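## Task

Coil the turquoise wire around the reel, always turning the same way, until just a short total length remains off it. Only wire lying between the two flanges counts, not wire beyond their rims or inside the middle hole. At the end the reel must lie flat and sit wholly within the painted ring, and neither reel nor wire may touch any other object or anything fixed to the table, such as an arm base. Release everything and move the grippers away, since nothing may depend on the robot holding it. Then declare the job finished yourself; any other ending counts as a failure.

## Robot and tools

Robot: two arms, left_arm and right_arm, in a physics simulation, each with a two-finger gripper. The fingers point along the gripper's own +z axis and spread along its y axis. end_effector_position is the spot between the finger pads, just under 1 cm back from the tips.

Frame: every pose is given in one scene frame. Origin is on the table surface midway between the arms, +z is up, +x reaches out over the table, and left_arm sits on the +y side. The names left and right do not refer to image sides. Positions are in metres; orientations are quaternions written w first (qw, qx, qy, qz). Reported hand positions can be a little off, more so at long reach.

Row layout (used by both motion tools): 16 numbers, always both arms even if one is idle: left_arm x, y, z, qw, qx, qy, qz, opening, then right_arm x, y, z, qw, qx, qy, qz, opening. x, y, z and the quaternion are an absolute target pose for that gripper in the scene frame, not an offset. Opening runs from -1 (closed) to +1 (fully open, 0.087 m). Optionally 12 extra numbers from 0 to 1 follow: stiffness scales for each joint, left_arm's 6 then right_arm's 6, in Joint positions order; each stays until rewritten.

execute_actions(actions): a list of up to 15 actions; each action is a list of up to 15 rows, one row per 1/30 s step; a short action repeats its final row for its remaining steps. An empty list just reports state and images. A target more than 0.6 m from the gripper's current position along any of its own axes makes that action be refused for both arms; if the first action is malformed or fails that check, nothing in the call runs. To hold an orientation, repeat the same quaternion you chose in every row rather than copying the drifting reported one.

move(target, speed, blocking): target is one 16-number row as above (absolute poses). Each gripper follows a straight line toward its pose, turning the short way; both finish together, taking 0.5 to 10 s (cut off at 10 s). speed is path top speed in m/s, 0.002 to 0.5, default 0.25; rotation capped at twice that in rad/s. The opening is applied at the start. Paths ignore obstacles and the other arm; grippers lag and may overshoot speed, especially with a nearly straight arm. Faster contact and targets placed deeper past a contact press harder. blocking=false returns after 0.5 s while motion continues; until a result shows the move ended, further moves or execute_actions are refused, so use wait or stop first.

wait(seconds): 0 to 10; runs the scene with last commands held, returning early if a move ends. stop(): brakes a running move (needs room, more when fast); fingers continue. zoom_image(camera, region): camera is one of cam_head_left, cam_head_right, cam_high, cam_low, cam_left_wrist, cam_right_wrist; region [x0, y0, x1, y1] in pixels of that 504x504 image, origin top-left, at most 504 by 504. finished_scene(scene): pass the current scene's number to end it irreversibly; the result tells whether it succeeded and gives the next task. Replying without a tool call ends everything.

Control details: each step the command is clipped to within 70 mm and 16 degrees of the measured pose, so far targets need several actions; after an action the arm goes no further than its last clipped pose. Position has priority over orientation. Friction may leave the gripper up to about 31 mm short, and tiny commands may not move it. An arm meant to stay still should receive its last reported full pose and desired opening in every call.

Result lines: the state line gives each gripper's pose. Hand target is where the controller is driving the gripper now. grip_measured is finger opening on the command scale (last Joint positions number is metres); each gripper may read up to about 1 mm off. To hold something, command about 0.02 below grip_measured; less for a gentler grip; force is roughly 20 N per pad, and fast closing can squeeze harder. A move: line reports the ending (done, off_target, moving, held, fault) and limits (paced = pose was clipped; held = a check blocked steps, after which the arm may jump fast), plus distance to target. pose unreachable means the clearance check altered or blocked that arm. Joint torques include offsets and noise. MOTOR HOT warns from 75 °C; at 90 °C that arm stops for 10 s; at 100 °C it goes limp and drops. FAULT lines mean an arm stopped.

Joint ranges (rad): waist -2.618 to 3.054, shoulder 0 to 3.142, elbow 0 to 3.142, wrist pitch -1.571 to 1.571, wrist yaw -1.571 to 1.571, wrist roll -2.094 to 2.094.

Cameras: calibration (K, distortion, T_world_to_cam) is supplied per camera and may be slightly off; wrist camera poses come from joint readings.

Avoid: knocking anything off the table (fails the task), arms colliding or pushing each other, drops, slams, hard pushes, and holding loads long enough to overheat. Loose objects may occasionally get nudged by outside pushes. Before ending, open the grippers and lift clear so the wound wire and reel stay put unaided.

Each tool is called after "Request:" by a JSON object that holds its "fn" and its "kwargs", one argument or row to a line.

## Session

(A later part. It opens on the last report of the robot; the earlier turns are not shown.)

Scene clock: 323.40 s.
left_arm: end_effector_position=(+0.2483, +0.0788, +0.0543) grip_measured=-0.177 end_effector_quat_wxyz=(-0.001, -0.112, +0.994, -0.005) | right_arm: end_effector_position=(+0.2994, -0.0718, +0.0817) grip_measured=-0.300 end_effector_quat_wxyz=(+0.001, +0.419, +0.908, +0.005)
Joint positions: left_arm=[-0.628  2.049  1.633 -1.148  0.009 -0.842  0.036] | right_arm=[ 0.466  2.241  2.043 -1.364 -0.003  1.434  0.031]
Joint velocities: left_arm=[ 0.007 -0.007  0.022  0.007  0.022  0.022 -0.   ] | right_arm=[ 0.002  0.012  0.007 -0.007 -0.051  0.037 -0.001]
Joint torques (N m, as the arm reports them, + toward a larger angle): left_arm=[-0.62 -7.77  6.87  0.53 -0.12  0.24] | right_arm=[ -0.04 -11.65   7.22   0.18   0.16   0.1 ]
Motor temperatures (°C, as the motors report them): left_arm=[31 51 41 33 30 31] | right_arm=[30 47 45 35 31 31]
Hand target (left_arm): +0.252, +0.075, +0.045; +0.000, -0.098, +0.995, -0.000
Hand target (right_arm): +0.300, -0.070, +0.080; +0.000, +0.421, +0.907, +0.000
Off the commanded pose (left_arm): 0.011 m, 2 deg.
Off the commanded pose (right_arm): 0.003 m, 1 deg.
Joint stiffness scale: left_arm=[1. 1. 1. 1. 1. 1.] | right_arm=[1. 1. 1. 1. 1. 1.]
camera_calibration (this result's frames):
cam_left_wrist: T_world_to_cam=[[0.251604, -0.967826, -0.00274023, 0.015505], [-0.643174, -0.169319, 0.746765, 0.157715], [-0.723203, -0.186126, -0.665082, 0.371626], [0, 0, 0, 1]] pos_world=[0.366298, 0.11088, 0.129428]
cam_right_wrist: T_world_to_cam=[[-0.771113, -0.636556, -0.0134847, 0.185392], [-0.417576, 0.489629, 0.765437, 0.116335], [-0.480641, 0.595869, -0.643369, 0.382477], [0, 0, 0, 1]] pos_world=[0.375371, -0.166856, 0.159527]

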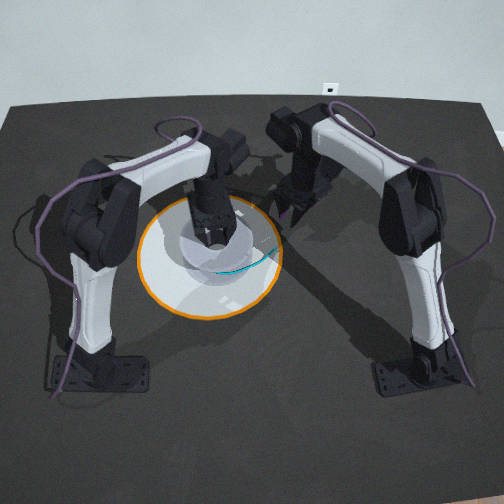

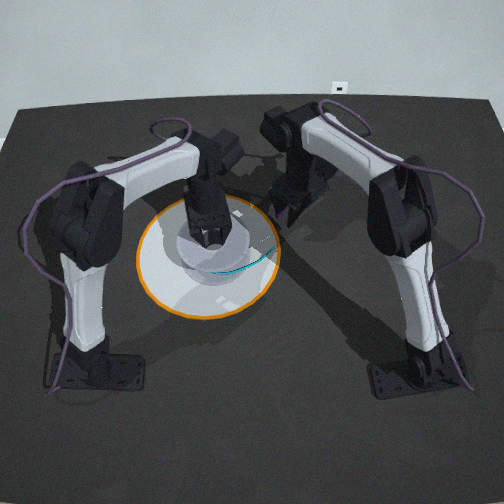

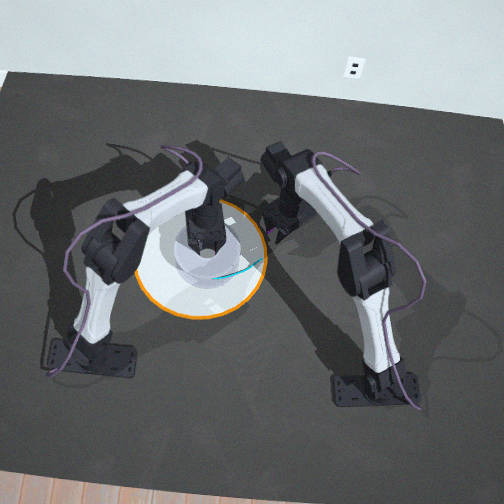

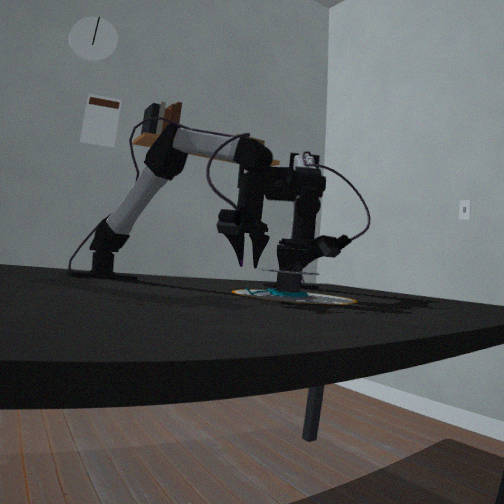

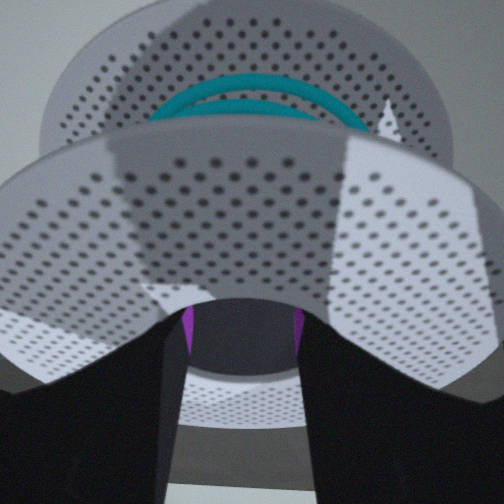

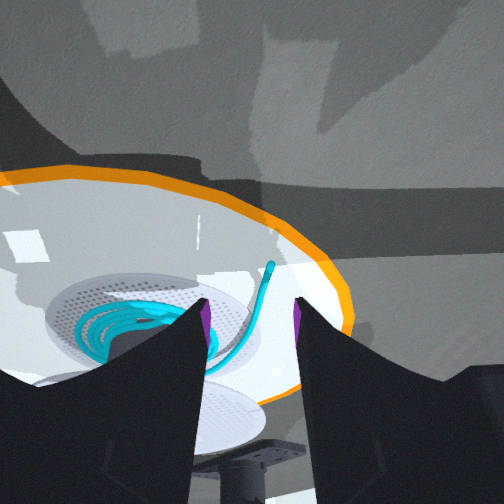

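Request:
{"fn": "execute_actions", "kwargs": {
  "actions": [
    [[0.252,0.075,0.045,0,0.098,-0.995,0,-1,0.27,-0.045,0.07,-0.06,0.46,0.885,0.03,-0.3]],
    [[0.252,0.075,0.09,0,0.098,-0.995,0,-1,0.246,-0.023,0.05,-0.113,0.496,0.859,0.065,-0.3]],
    [[0.252,0.075,0.09,0,0.6,-0.8,0,-1,0.244,-0.021,0.02,-0.113,0.496,0.859,0.065,-0.3]],
    [[0.252,0.075,0.08,0,0.6,-0.8,0,-1,0.244,-0.021,0.0,-0.113,0.496,0.859,0.065,-0.3]],
    [[0.252,0.075,0.045,0,0.6,-0.8,0,-1,0.244,-0.021,0.0,-0.113,0.496,0.859,0.065,-0.3]],
    [[0.252,0.075,0.045,0,0.6,-0.8,0,0.3,0.244,-0.021,0.0,-0.113,0.496,0.859,0.065,-1]],
    [[0.252,0.075,0.045,0,0.6,-0.8,0,0.3,0.244,-0.021,0.0,-0.113,0.496,0.859,0.065,-1]]
  ]
}}

Scene clock: 333.33 s.
left_arm: end_effector_position=(+0.2550, +0.0747, +0.0538) grip_measured=-0.194 end_effector_quat_wxyz=(-0.003, -0.602, +0.799, -0.008) | right_arm: end_effector_position=(+0.2524, -0.0218, +0.0145) grip_measured=-0.927 end_effector_quat_wxyz=(-0.106, +0.497, +0.858, +0.078)
Joint positions: left_arm=[-0.603  1.915  1.437 -1.079  0.011 -1.884  0.035] | right_arm=[ 0.524  2.172  1.592 -0.932 -0.258  1.684  0.003]
Joint velocities: left_arm=[ 0.022 -0.012 -0.007  0.022 -0.022  0.066  0.   ] | right_arm=[-0.012 -0.002  0.002  0.022 -0.022 -0.022 -0.001]
Joint torques (N m, as the arm reports them, + toward a larger angle): left_arm=[-0.72 -8.24  4.55  0.47 -0.15  0.06] | right_arm=[  0.54 -10.37   3.89   0.46  -0.04   0.06]
Motor temperatures (°C, as the motors report them): left_arm=[31 52 41 33 30 31] | right_arm=[30 49 45 35 31 31]
Hand target (left_arm): +0.252, +0.075, +0.045; -0.000, -0.600, +0.800, +0.000
Hand target (right_arm): +0.244, -0.021, +0.000; -0.113, +0.496, +0.859, +0.065
Off the commanded pose (left_arm): 0.009 m, 1 deg.
Off the commanded pose (right_arm): 0.017 m, 2 deg.
Joint stiffness scale: left_arm=[1. 1. 1. 1. 1. 1.] | right_arm=[1. 1. 1. 1. 1. 1.]
camera_calibration (this result's frames):
cam_left_wrist: T_world_to_cam=[[0.969282, -0.245926, -0.00368991, -0.226985], [-0.158638, -0.636574, 0.754723, 0.072625], [-0.187955, -0.730954, -0.656033, 0.279137], [0, 0, 0, 1]] pos_world=[0.283998, 0.194446, 0.127474]
cam_right_wrist: T_world_to_cam=[[-0.876922, -0.47975, -0.0291211, 0.210429], [-0.226771, 0.359565, 0.905145, 0.0707068], [-0.423773, 0.800345, -0.424104, 0.273768], [0, 0, 0, 1]] pos_world=[0.316579, -0.143579, 0.058234]

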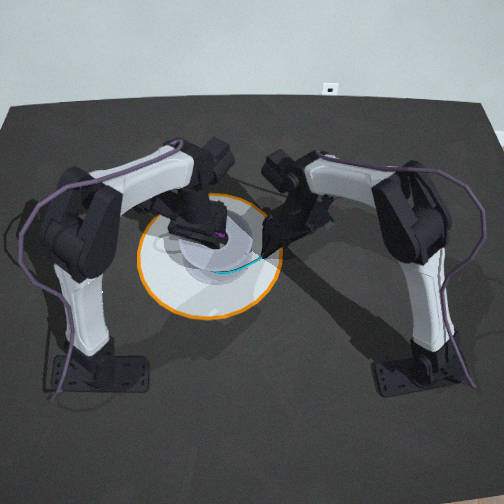

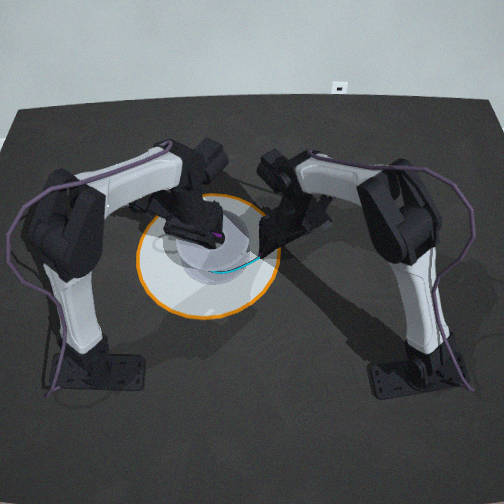

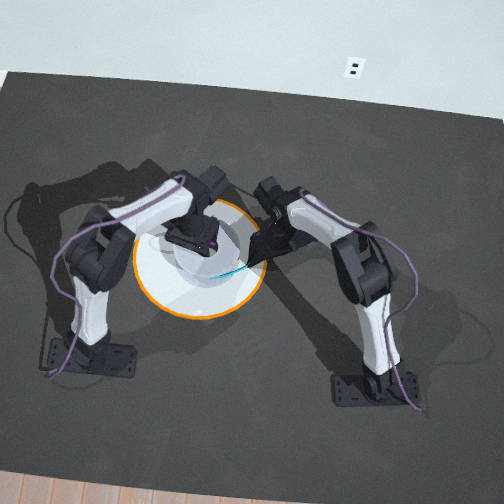

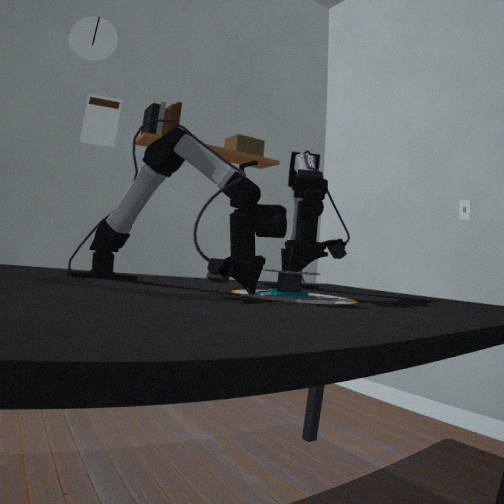

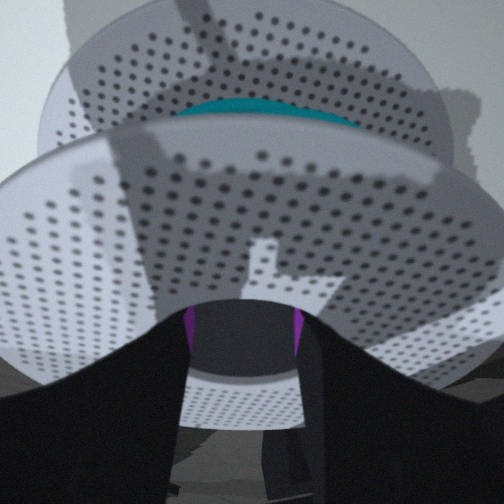

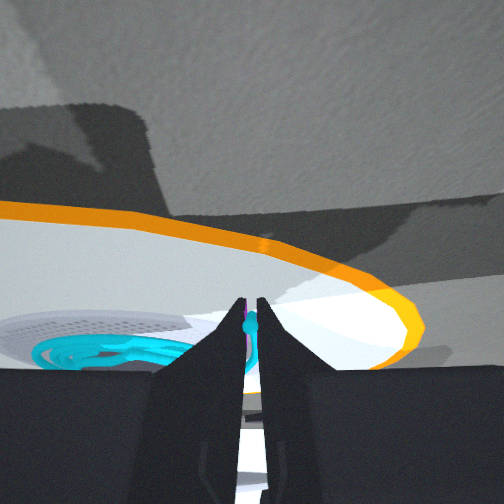

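Request:
{"fn": "execute_actions", "kwargs": {
  "actions": [
    [[0.252,0.075,0.045,0,0.362,-0.932,0,0.3,0.25,-0.02,0.02,-0.17,0.49,0.85,0.1,-1]],
    [[0.252,0.075,0.045,0,0.098,-0.995,0,0.3,0.248,-0.002,0.02,-0.224,0.483,0.837,0.129,-1]],
    [[0.252,0.075,0.045,0,-0.174,-0.985,0,0.3,0.245,0.016,0.02,-0.224,0.483,0.837,0.129,-1]],
    [[0.252,0.075,0.045,0,-0.174,-0.985,0,0.3,0.245,0.02,0.02,-0.224,0.483,0.837,0.129,-1]]
  ]
}}

Scene clock: 341.73 s.
left_arm: end_effector_position=(+0.2512, +0.0814, +0.0536) grip_measured=-0.186 end_effector_quat_wxyz=(+0.004, +0.159, +0.987, -0.003) | right_arm: end_effector_position=(+0.2443, +0.0081, +0.0207) grip_measured=-0.927 end_effector_quat_wxyz=(-0.220, +0.489, +0.835, +0.120)
Joint positions: left_arm=[-0.669  2.098  1.706 -1.169  0.001 -0.339  0.036] | right_arm=[ 0.507  2.254  1.647 -0.926 -0.506  1.679  0.003]
Joint velocities: left_arm=[ 0.002 -0.007 -0.002 -0.007  0.007  0.037  0.   ] | right_arm=[ 0.002  0.007  0.002 -0.066 -0.051 -0.022  0.   ]
Joint torques (N m, as the arm reports them, + toward a larger angle): left_arm=[-1.17 -8.23  7.08  0.51 -0.01  0.21] | right_arm=[  0.73 -10.96   7.15   0.46  -0.25   0.14]
Motor temperatures (°C, as the motors report them): left_arm=[31 51 41 33 30 31] | right_arm=[30 50 44 35 31 31]
Hand target (left_arm): +0.252, +0.075, +0.045; +0.000, +0.174, +0.985, -0.000
Hand target (right_arm): +0.245, +0.020, +0.020; -0.224, +0.483, +0.837, +0.129
Off the commanded pose (left_arm): 0.011 m, 2 deg.
Off the commanded pose (right_arm): 0.012 m, 1 deg.
Joint stiffness scale: left_arm=[1. 1. 1. 1. 1. 1.] | right_arm=[1. 1. 1. 1. 1. 1.]
camera_calibration (this result's frames):
cam_left_wrist: T_world_to_cam=[[-0.284732, -0.958567, -0.00882922, 0.151661], [-0.647821, 0.185623, 0.738832, 0.133269], [-0.706581, 0.216088, -0.673832, 0.337303], [0, 0, 0, 1]] pos_world=[0.367849, 0.0477517, 0.130161]
cam_right_wrist: T_world_to_cam=[[-0.877982, -0.478315, 0.0190386, 0.217098], [-0.0759772, 0.178509, 0.981001, 0.0155001], [-0.472626, 0.859854, -0.193069, 0.25562], [0, 0, 0, 1]] pos_world=[0.312598, -0.118721, 0.0300133]

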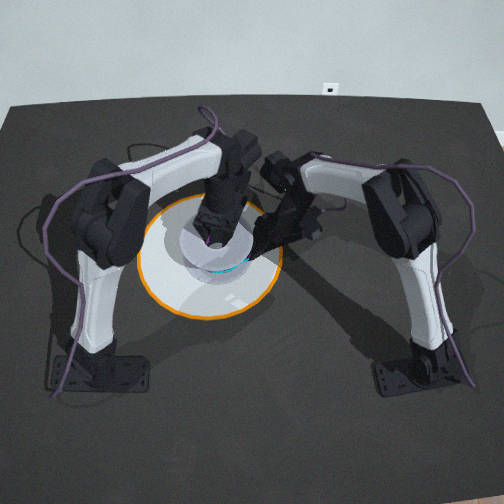

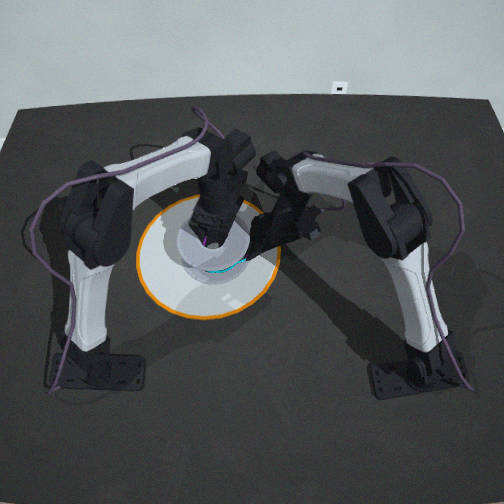

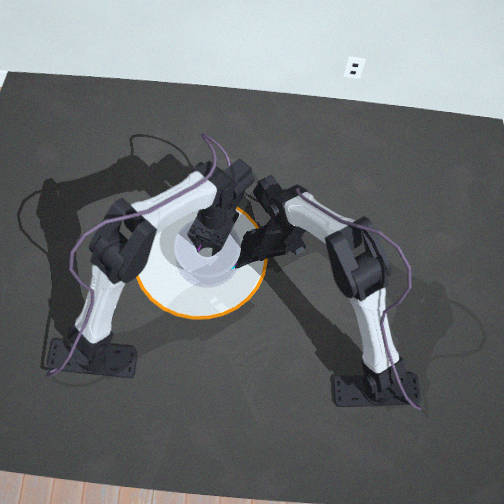

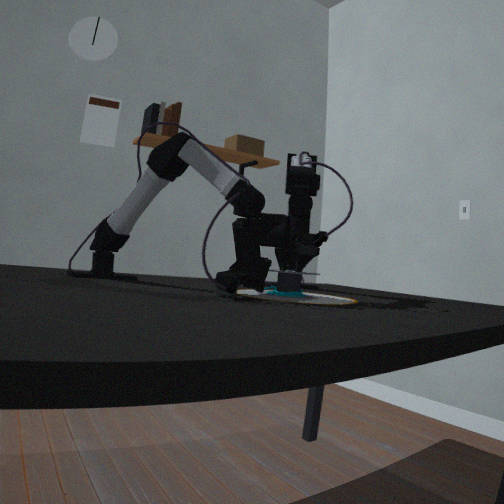

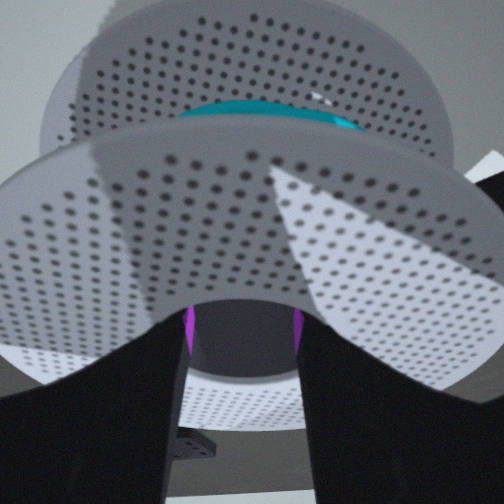

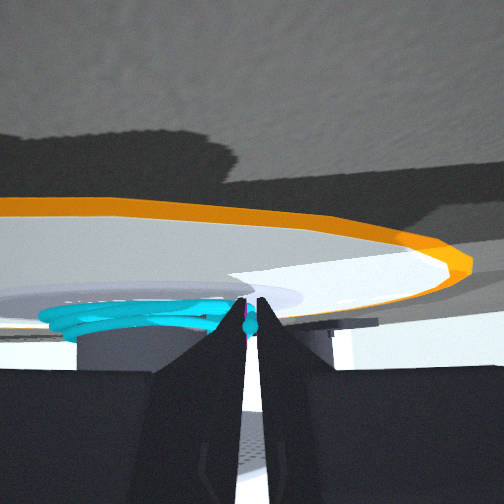

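I'm releasing the wire with the right gripper only, while the left keeps holding the reel, so I can check the tail.

Request:
{"fn": "execute_actions", "kwargs": {
  "actions": [
    [[0.252,0.075,0.045,0,-0.174,-0.985,0,0.3,0.245,0.008,0.02,-0.224,0.483,0.837,0.129,-0.7]],
    [[0.252,0.075,0.045,0,-0.174,-0.985,0,0.3,0.255,-0.04,0.06,-0.224,0.483,0.837,0.129,-0.7]],
    [[0.252,0.075,0.045,0,-0.174,-0.985,0,0.3,0.25,-0.11,0.12,-0.224,0.483,0.837,0.129,-0.7]],
    [[0.252,0.075,0.045,0,-0.174,-0.985,0,0.3,0.25,-0.18,0.17,-0.224,0.483,0.837,0.129,-0.7]]
  ]
}}

Scene clock: 347.20 s.
left_arm: end_effector_position=(+0.2512, +0.0819, +0.0536) grip_measured=-0.186 end_effector_quat_wxyz=(+0.004, +0.162, +0.987, -0.002) | right_arm: end_effector_position=(+0.2541, -0.1812, +0.1638) grip_measured=-0.700 end_effector_quat_wxyz=(-0.213, +0.499, +0.828, +0.143)
Joint positions: left_arm=[-0.669  2.098  1.706 -1.17  -0.    -0.333  0.036] | right_arm=[ 0.034  1.936  1.729 -1.532 -0.494  1.179  0.013]
Joint velocities: left_arm=[-0.012 -0.002  0.012 -0.007 -0.022 -0.037 -0.   ] | right_arm=[-0.012 -0.002 -0.012 -0.037  0.007 -0.081  0.   ]
Joint torques (N m, as the arm reports them, + toward a larger angle): left_arm=[-1.14 -8.21  7.09  0.52  0.    0.2 ] | right_arm=[  0.22 -10.75   6.34  -0.08  -0.07  -0.11]
Motor temperatures (°C, as the motors report them): left_arm=[31 51 42 33 30 31] | right_arm=[30 50 45 35 31 31]
Hand target (left_arm): +0.252, +0.075, +0.045; +0.000, +0.174, +0.985, -0.000
Hand target (right_arm): +0.249, -0.181, +0.169; -0.211, +0.488, +0.835, +0.140
Off the commanded pose (left_arm): 0.011 m, 1 deg.
Off the commanded pose (right_arm): 0.008 m, 3 deg.
Joint stiffness scale: left_arm=[1. 1. 1. 1. 1. 1.] | right_arm=[1. 1. 1. 1. 1. 1.]
joint sent to its limit (right arm) — the command would take joint 4 (wrist pitch) past its lower limit, so that joint was sent only as far as its limit.
camera_calibration (this result's frames):
cam_left_wrist: T_world_to_cam=[[-0.290208, -0.956911, -0.0100021, 0.15343], [-0.646454, 0.188326, 0.739344, 0.132515], [-0.705603, 0.22103, -0.673253, 0.336485], [0, 0, 0, 1]] pos_world=[0.367617, 0.0474897, 0.1301]
cam_right_wrist: T_world_to_cam=[[-0.894279, -0.447115, -0.0188248, 0.148463], [-0.0975471, 0.153706, 0.98329, -0.0897007], [-0.43675, 0.881171, -0.18107, 0.443441], [0, 0, 0, 1]] pos_world=[0.31769, -0.31058, 0.171291]

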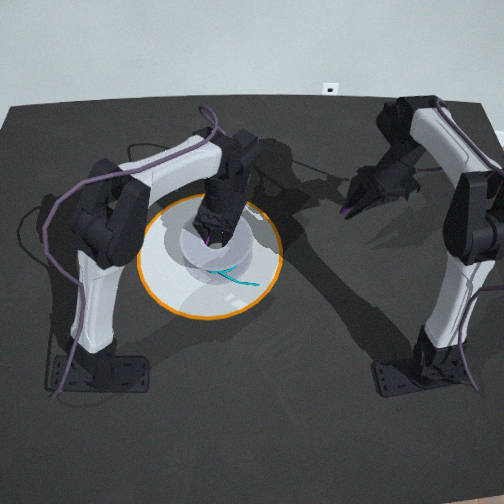

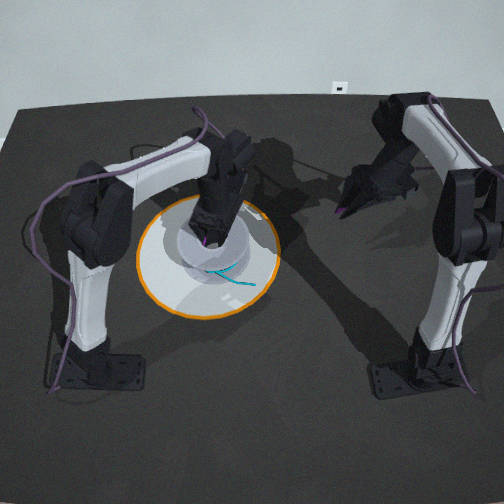

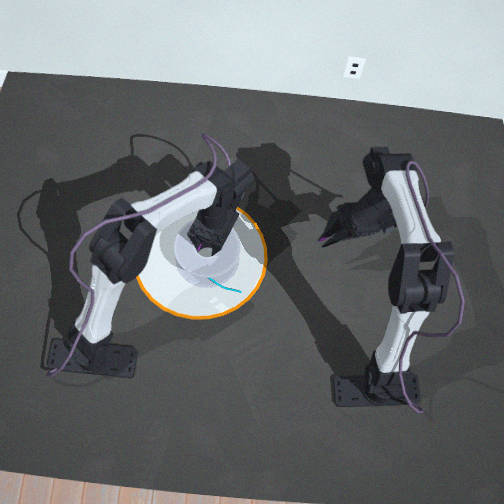

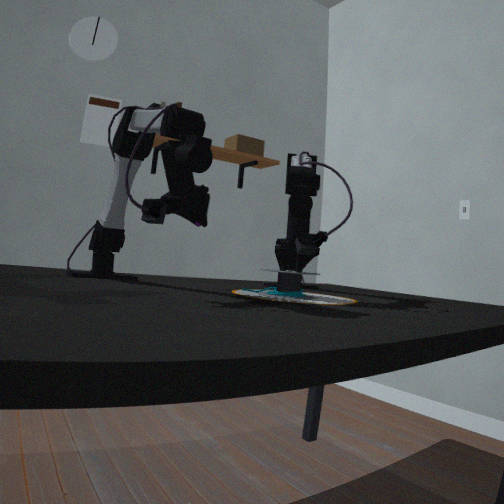

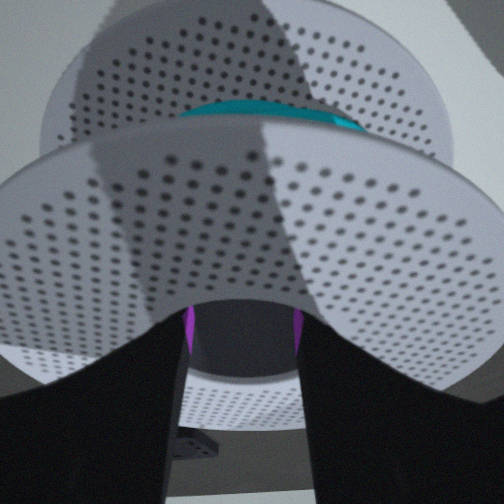

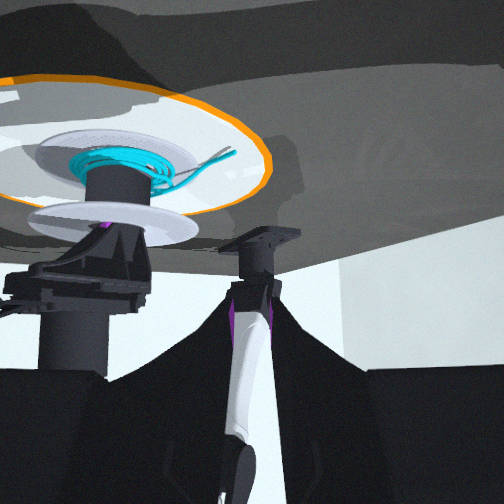

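Request:
{"fn": "execute_actions", "kwargs": {
  "actions": [
    [[0.252,0.078,0.045,0,-0.174,-0.985,0,-1,0.25,-0.18,0.17,-0.224,0.483,0.837,0.129,-0.7]],
    [[0.252,0.078,0.1,0,-0.174,-0.985,0,-1,0.25,-0.18,0.17,-0.224,0.483,0.837,0.129,-0.7]],
    [[0.252,0.078,0.16,0,-0.174,-0.985,0,-1,0.25,-0.18,0.17,-0.224,0.483,0.837,0.129,-0.7]],
    [[0.25,0.16,0.2,0,-0.174,-0.985,0,-1,0.25,-0.18,0.17,-0.224,0.483,0.837,0.129,-0.7]],
    [[0.25,0.25,0.2,0,-0.174,-0.985,0,-1,0.25,-0.18,0.17,-0.224,0.483,0.837,0.129,-0.7]],
    [[0.25,0.32,0.2,0,-0.174,-0.985,0,-1,0.25,-0.18,0.17,-0.224,0.483,0.837,0.129,-0.7]]
  ]
}}

Scene clock: 355.83 s.
left_arm: end_effector_position=(+0.2560, +0.3229, +0.1977) grip_measured=-1.000 end_effector_quat_wxyz=(+0.034, +0.162, +0.986, +0.009) | right_arm: end_effector_position=(+0.2517, -0.1816, +0.1643) grip_measured=-0.700 end_effector_quat_wxyz=(-0.216, +0.495, +0.830, +0.141)
Joint positions: left_arm=[-0.034  1.749  1.814 -1.567 -0.008  0.301  0.   ] | right_arm=[ 0.034  1.936  1.729 -1.542 -0.494  1.168  0.013]
Joint velocities: left_arm=[-0.002 -0.007 -0.022  0.022  0.037  0.051  0.   ] | right_arm=[-0.012 -0.007  0.002 -0.051  0.007 -0.037 -0.001]
Joint torques (N m, as the arm reports them, + toward a larger angle): left_arm=[-0.63 -9.33  4.47  0.51  0.08  0.17] | right_arm=[  0.37 -10.38   6.39  -0.12  -0.11  -0.08]
Motor temperatures (°C, as the motors report them): left_arm=[31 52 42 33 30 31] | right_arm=[30 51 45 35 31 31]
Hand target (left_arm): +0.250, +0.321, +0.199; +0.033, +0.174, +0.984, +0.007
Hand target (right_arm): +0.250, -0.180, +0.170; -0.212, +0.488, +0.835, +0.142
Off the commanded pose (left_arm): 0.007 m, 4 deg.
Off the commanded pose (right_arm): 0.006 m, 2 deg.
Joint stiffness scale: left_arm=[1. 1. 1. 1. 1. 1.] | right_arm=[1. 1. 1. 1. 1. 1.]
joint sent to its limit (left arm) — the command would take joint 4 (wrist pitch) past its lower limit, so that joint was sent only as far as its limit.
joint sent to its limit (right arm) — the command would take joint 4 (wrist pitch) past its lower limit, so that joint was sent only as far as its limit.
camera_calibration (this result's frames):
cam_left_wrist: T_world_to_cam=[[-0.287824, -0.956873, -0.0393909, 0.392084], [-0.691731, 0.179272, 0.699549, 0.00608292], [-0.662318, 0.228595, -0.713498, 0.378045], [0, 0, 0, 1]] pos_world=[0.367445, 0.287665, 0.280924]
cam_right_wrist: T_world_to_cam=[[-0.890029, -0.455659, -0.0149494, 0.142834], [-0.094229, 0.151775, 0.983913, -0.0916484], [-0.44606, 0.87712, -0.17802, 0.444017], [0, 0, 0, 1]] pos_world=[0.316549, -0.310463, 0.171354]

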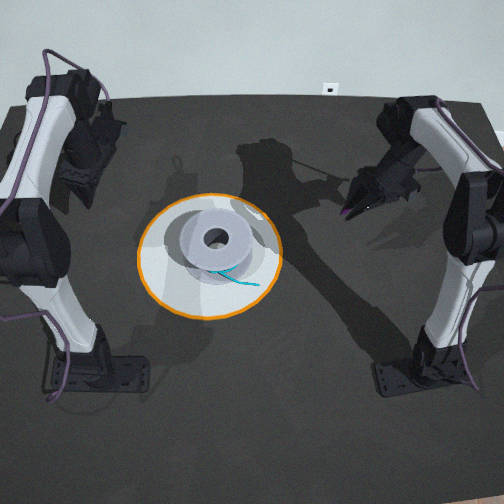

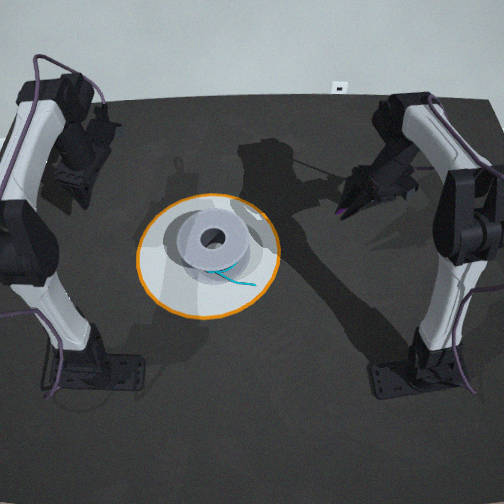

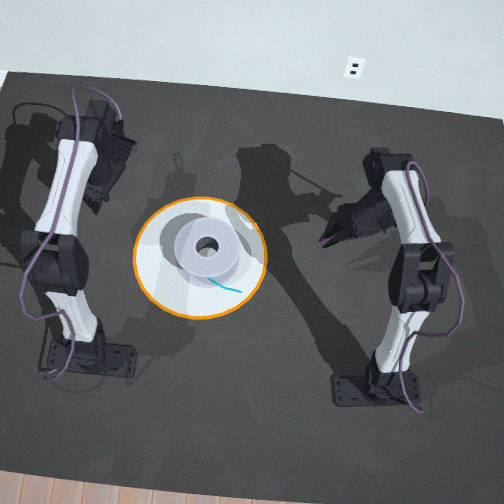

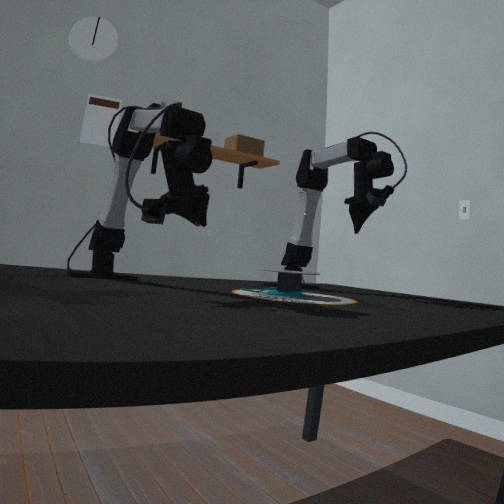

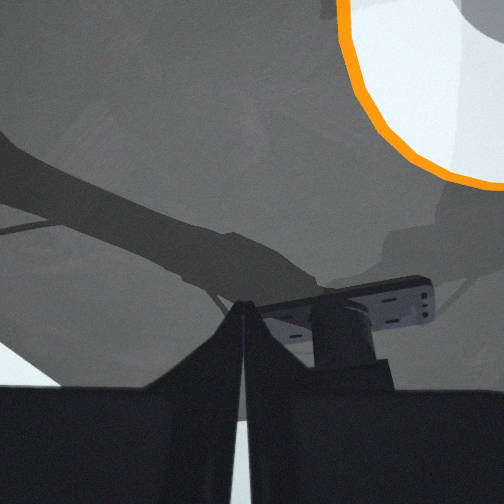

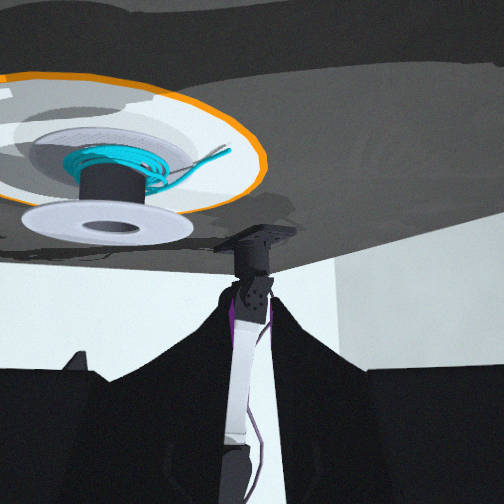

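Request:
{"fn": "finished_scene", "kwargs": {
  "scene": 2
}}

The scene is finished: the task was done.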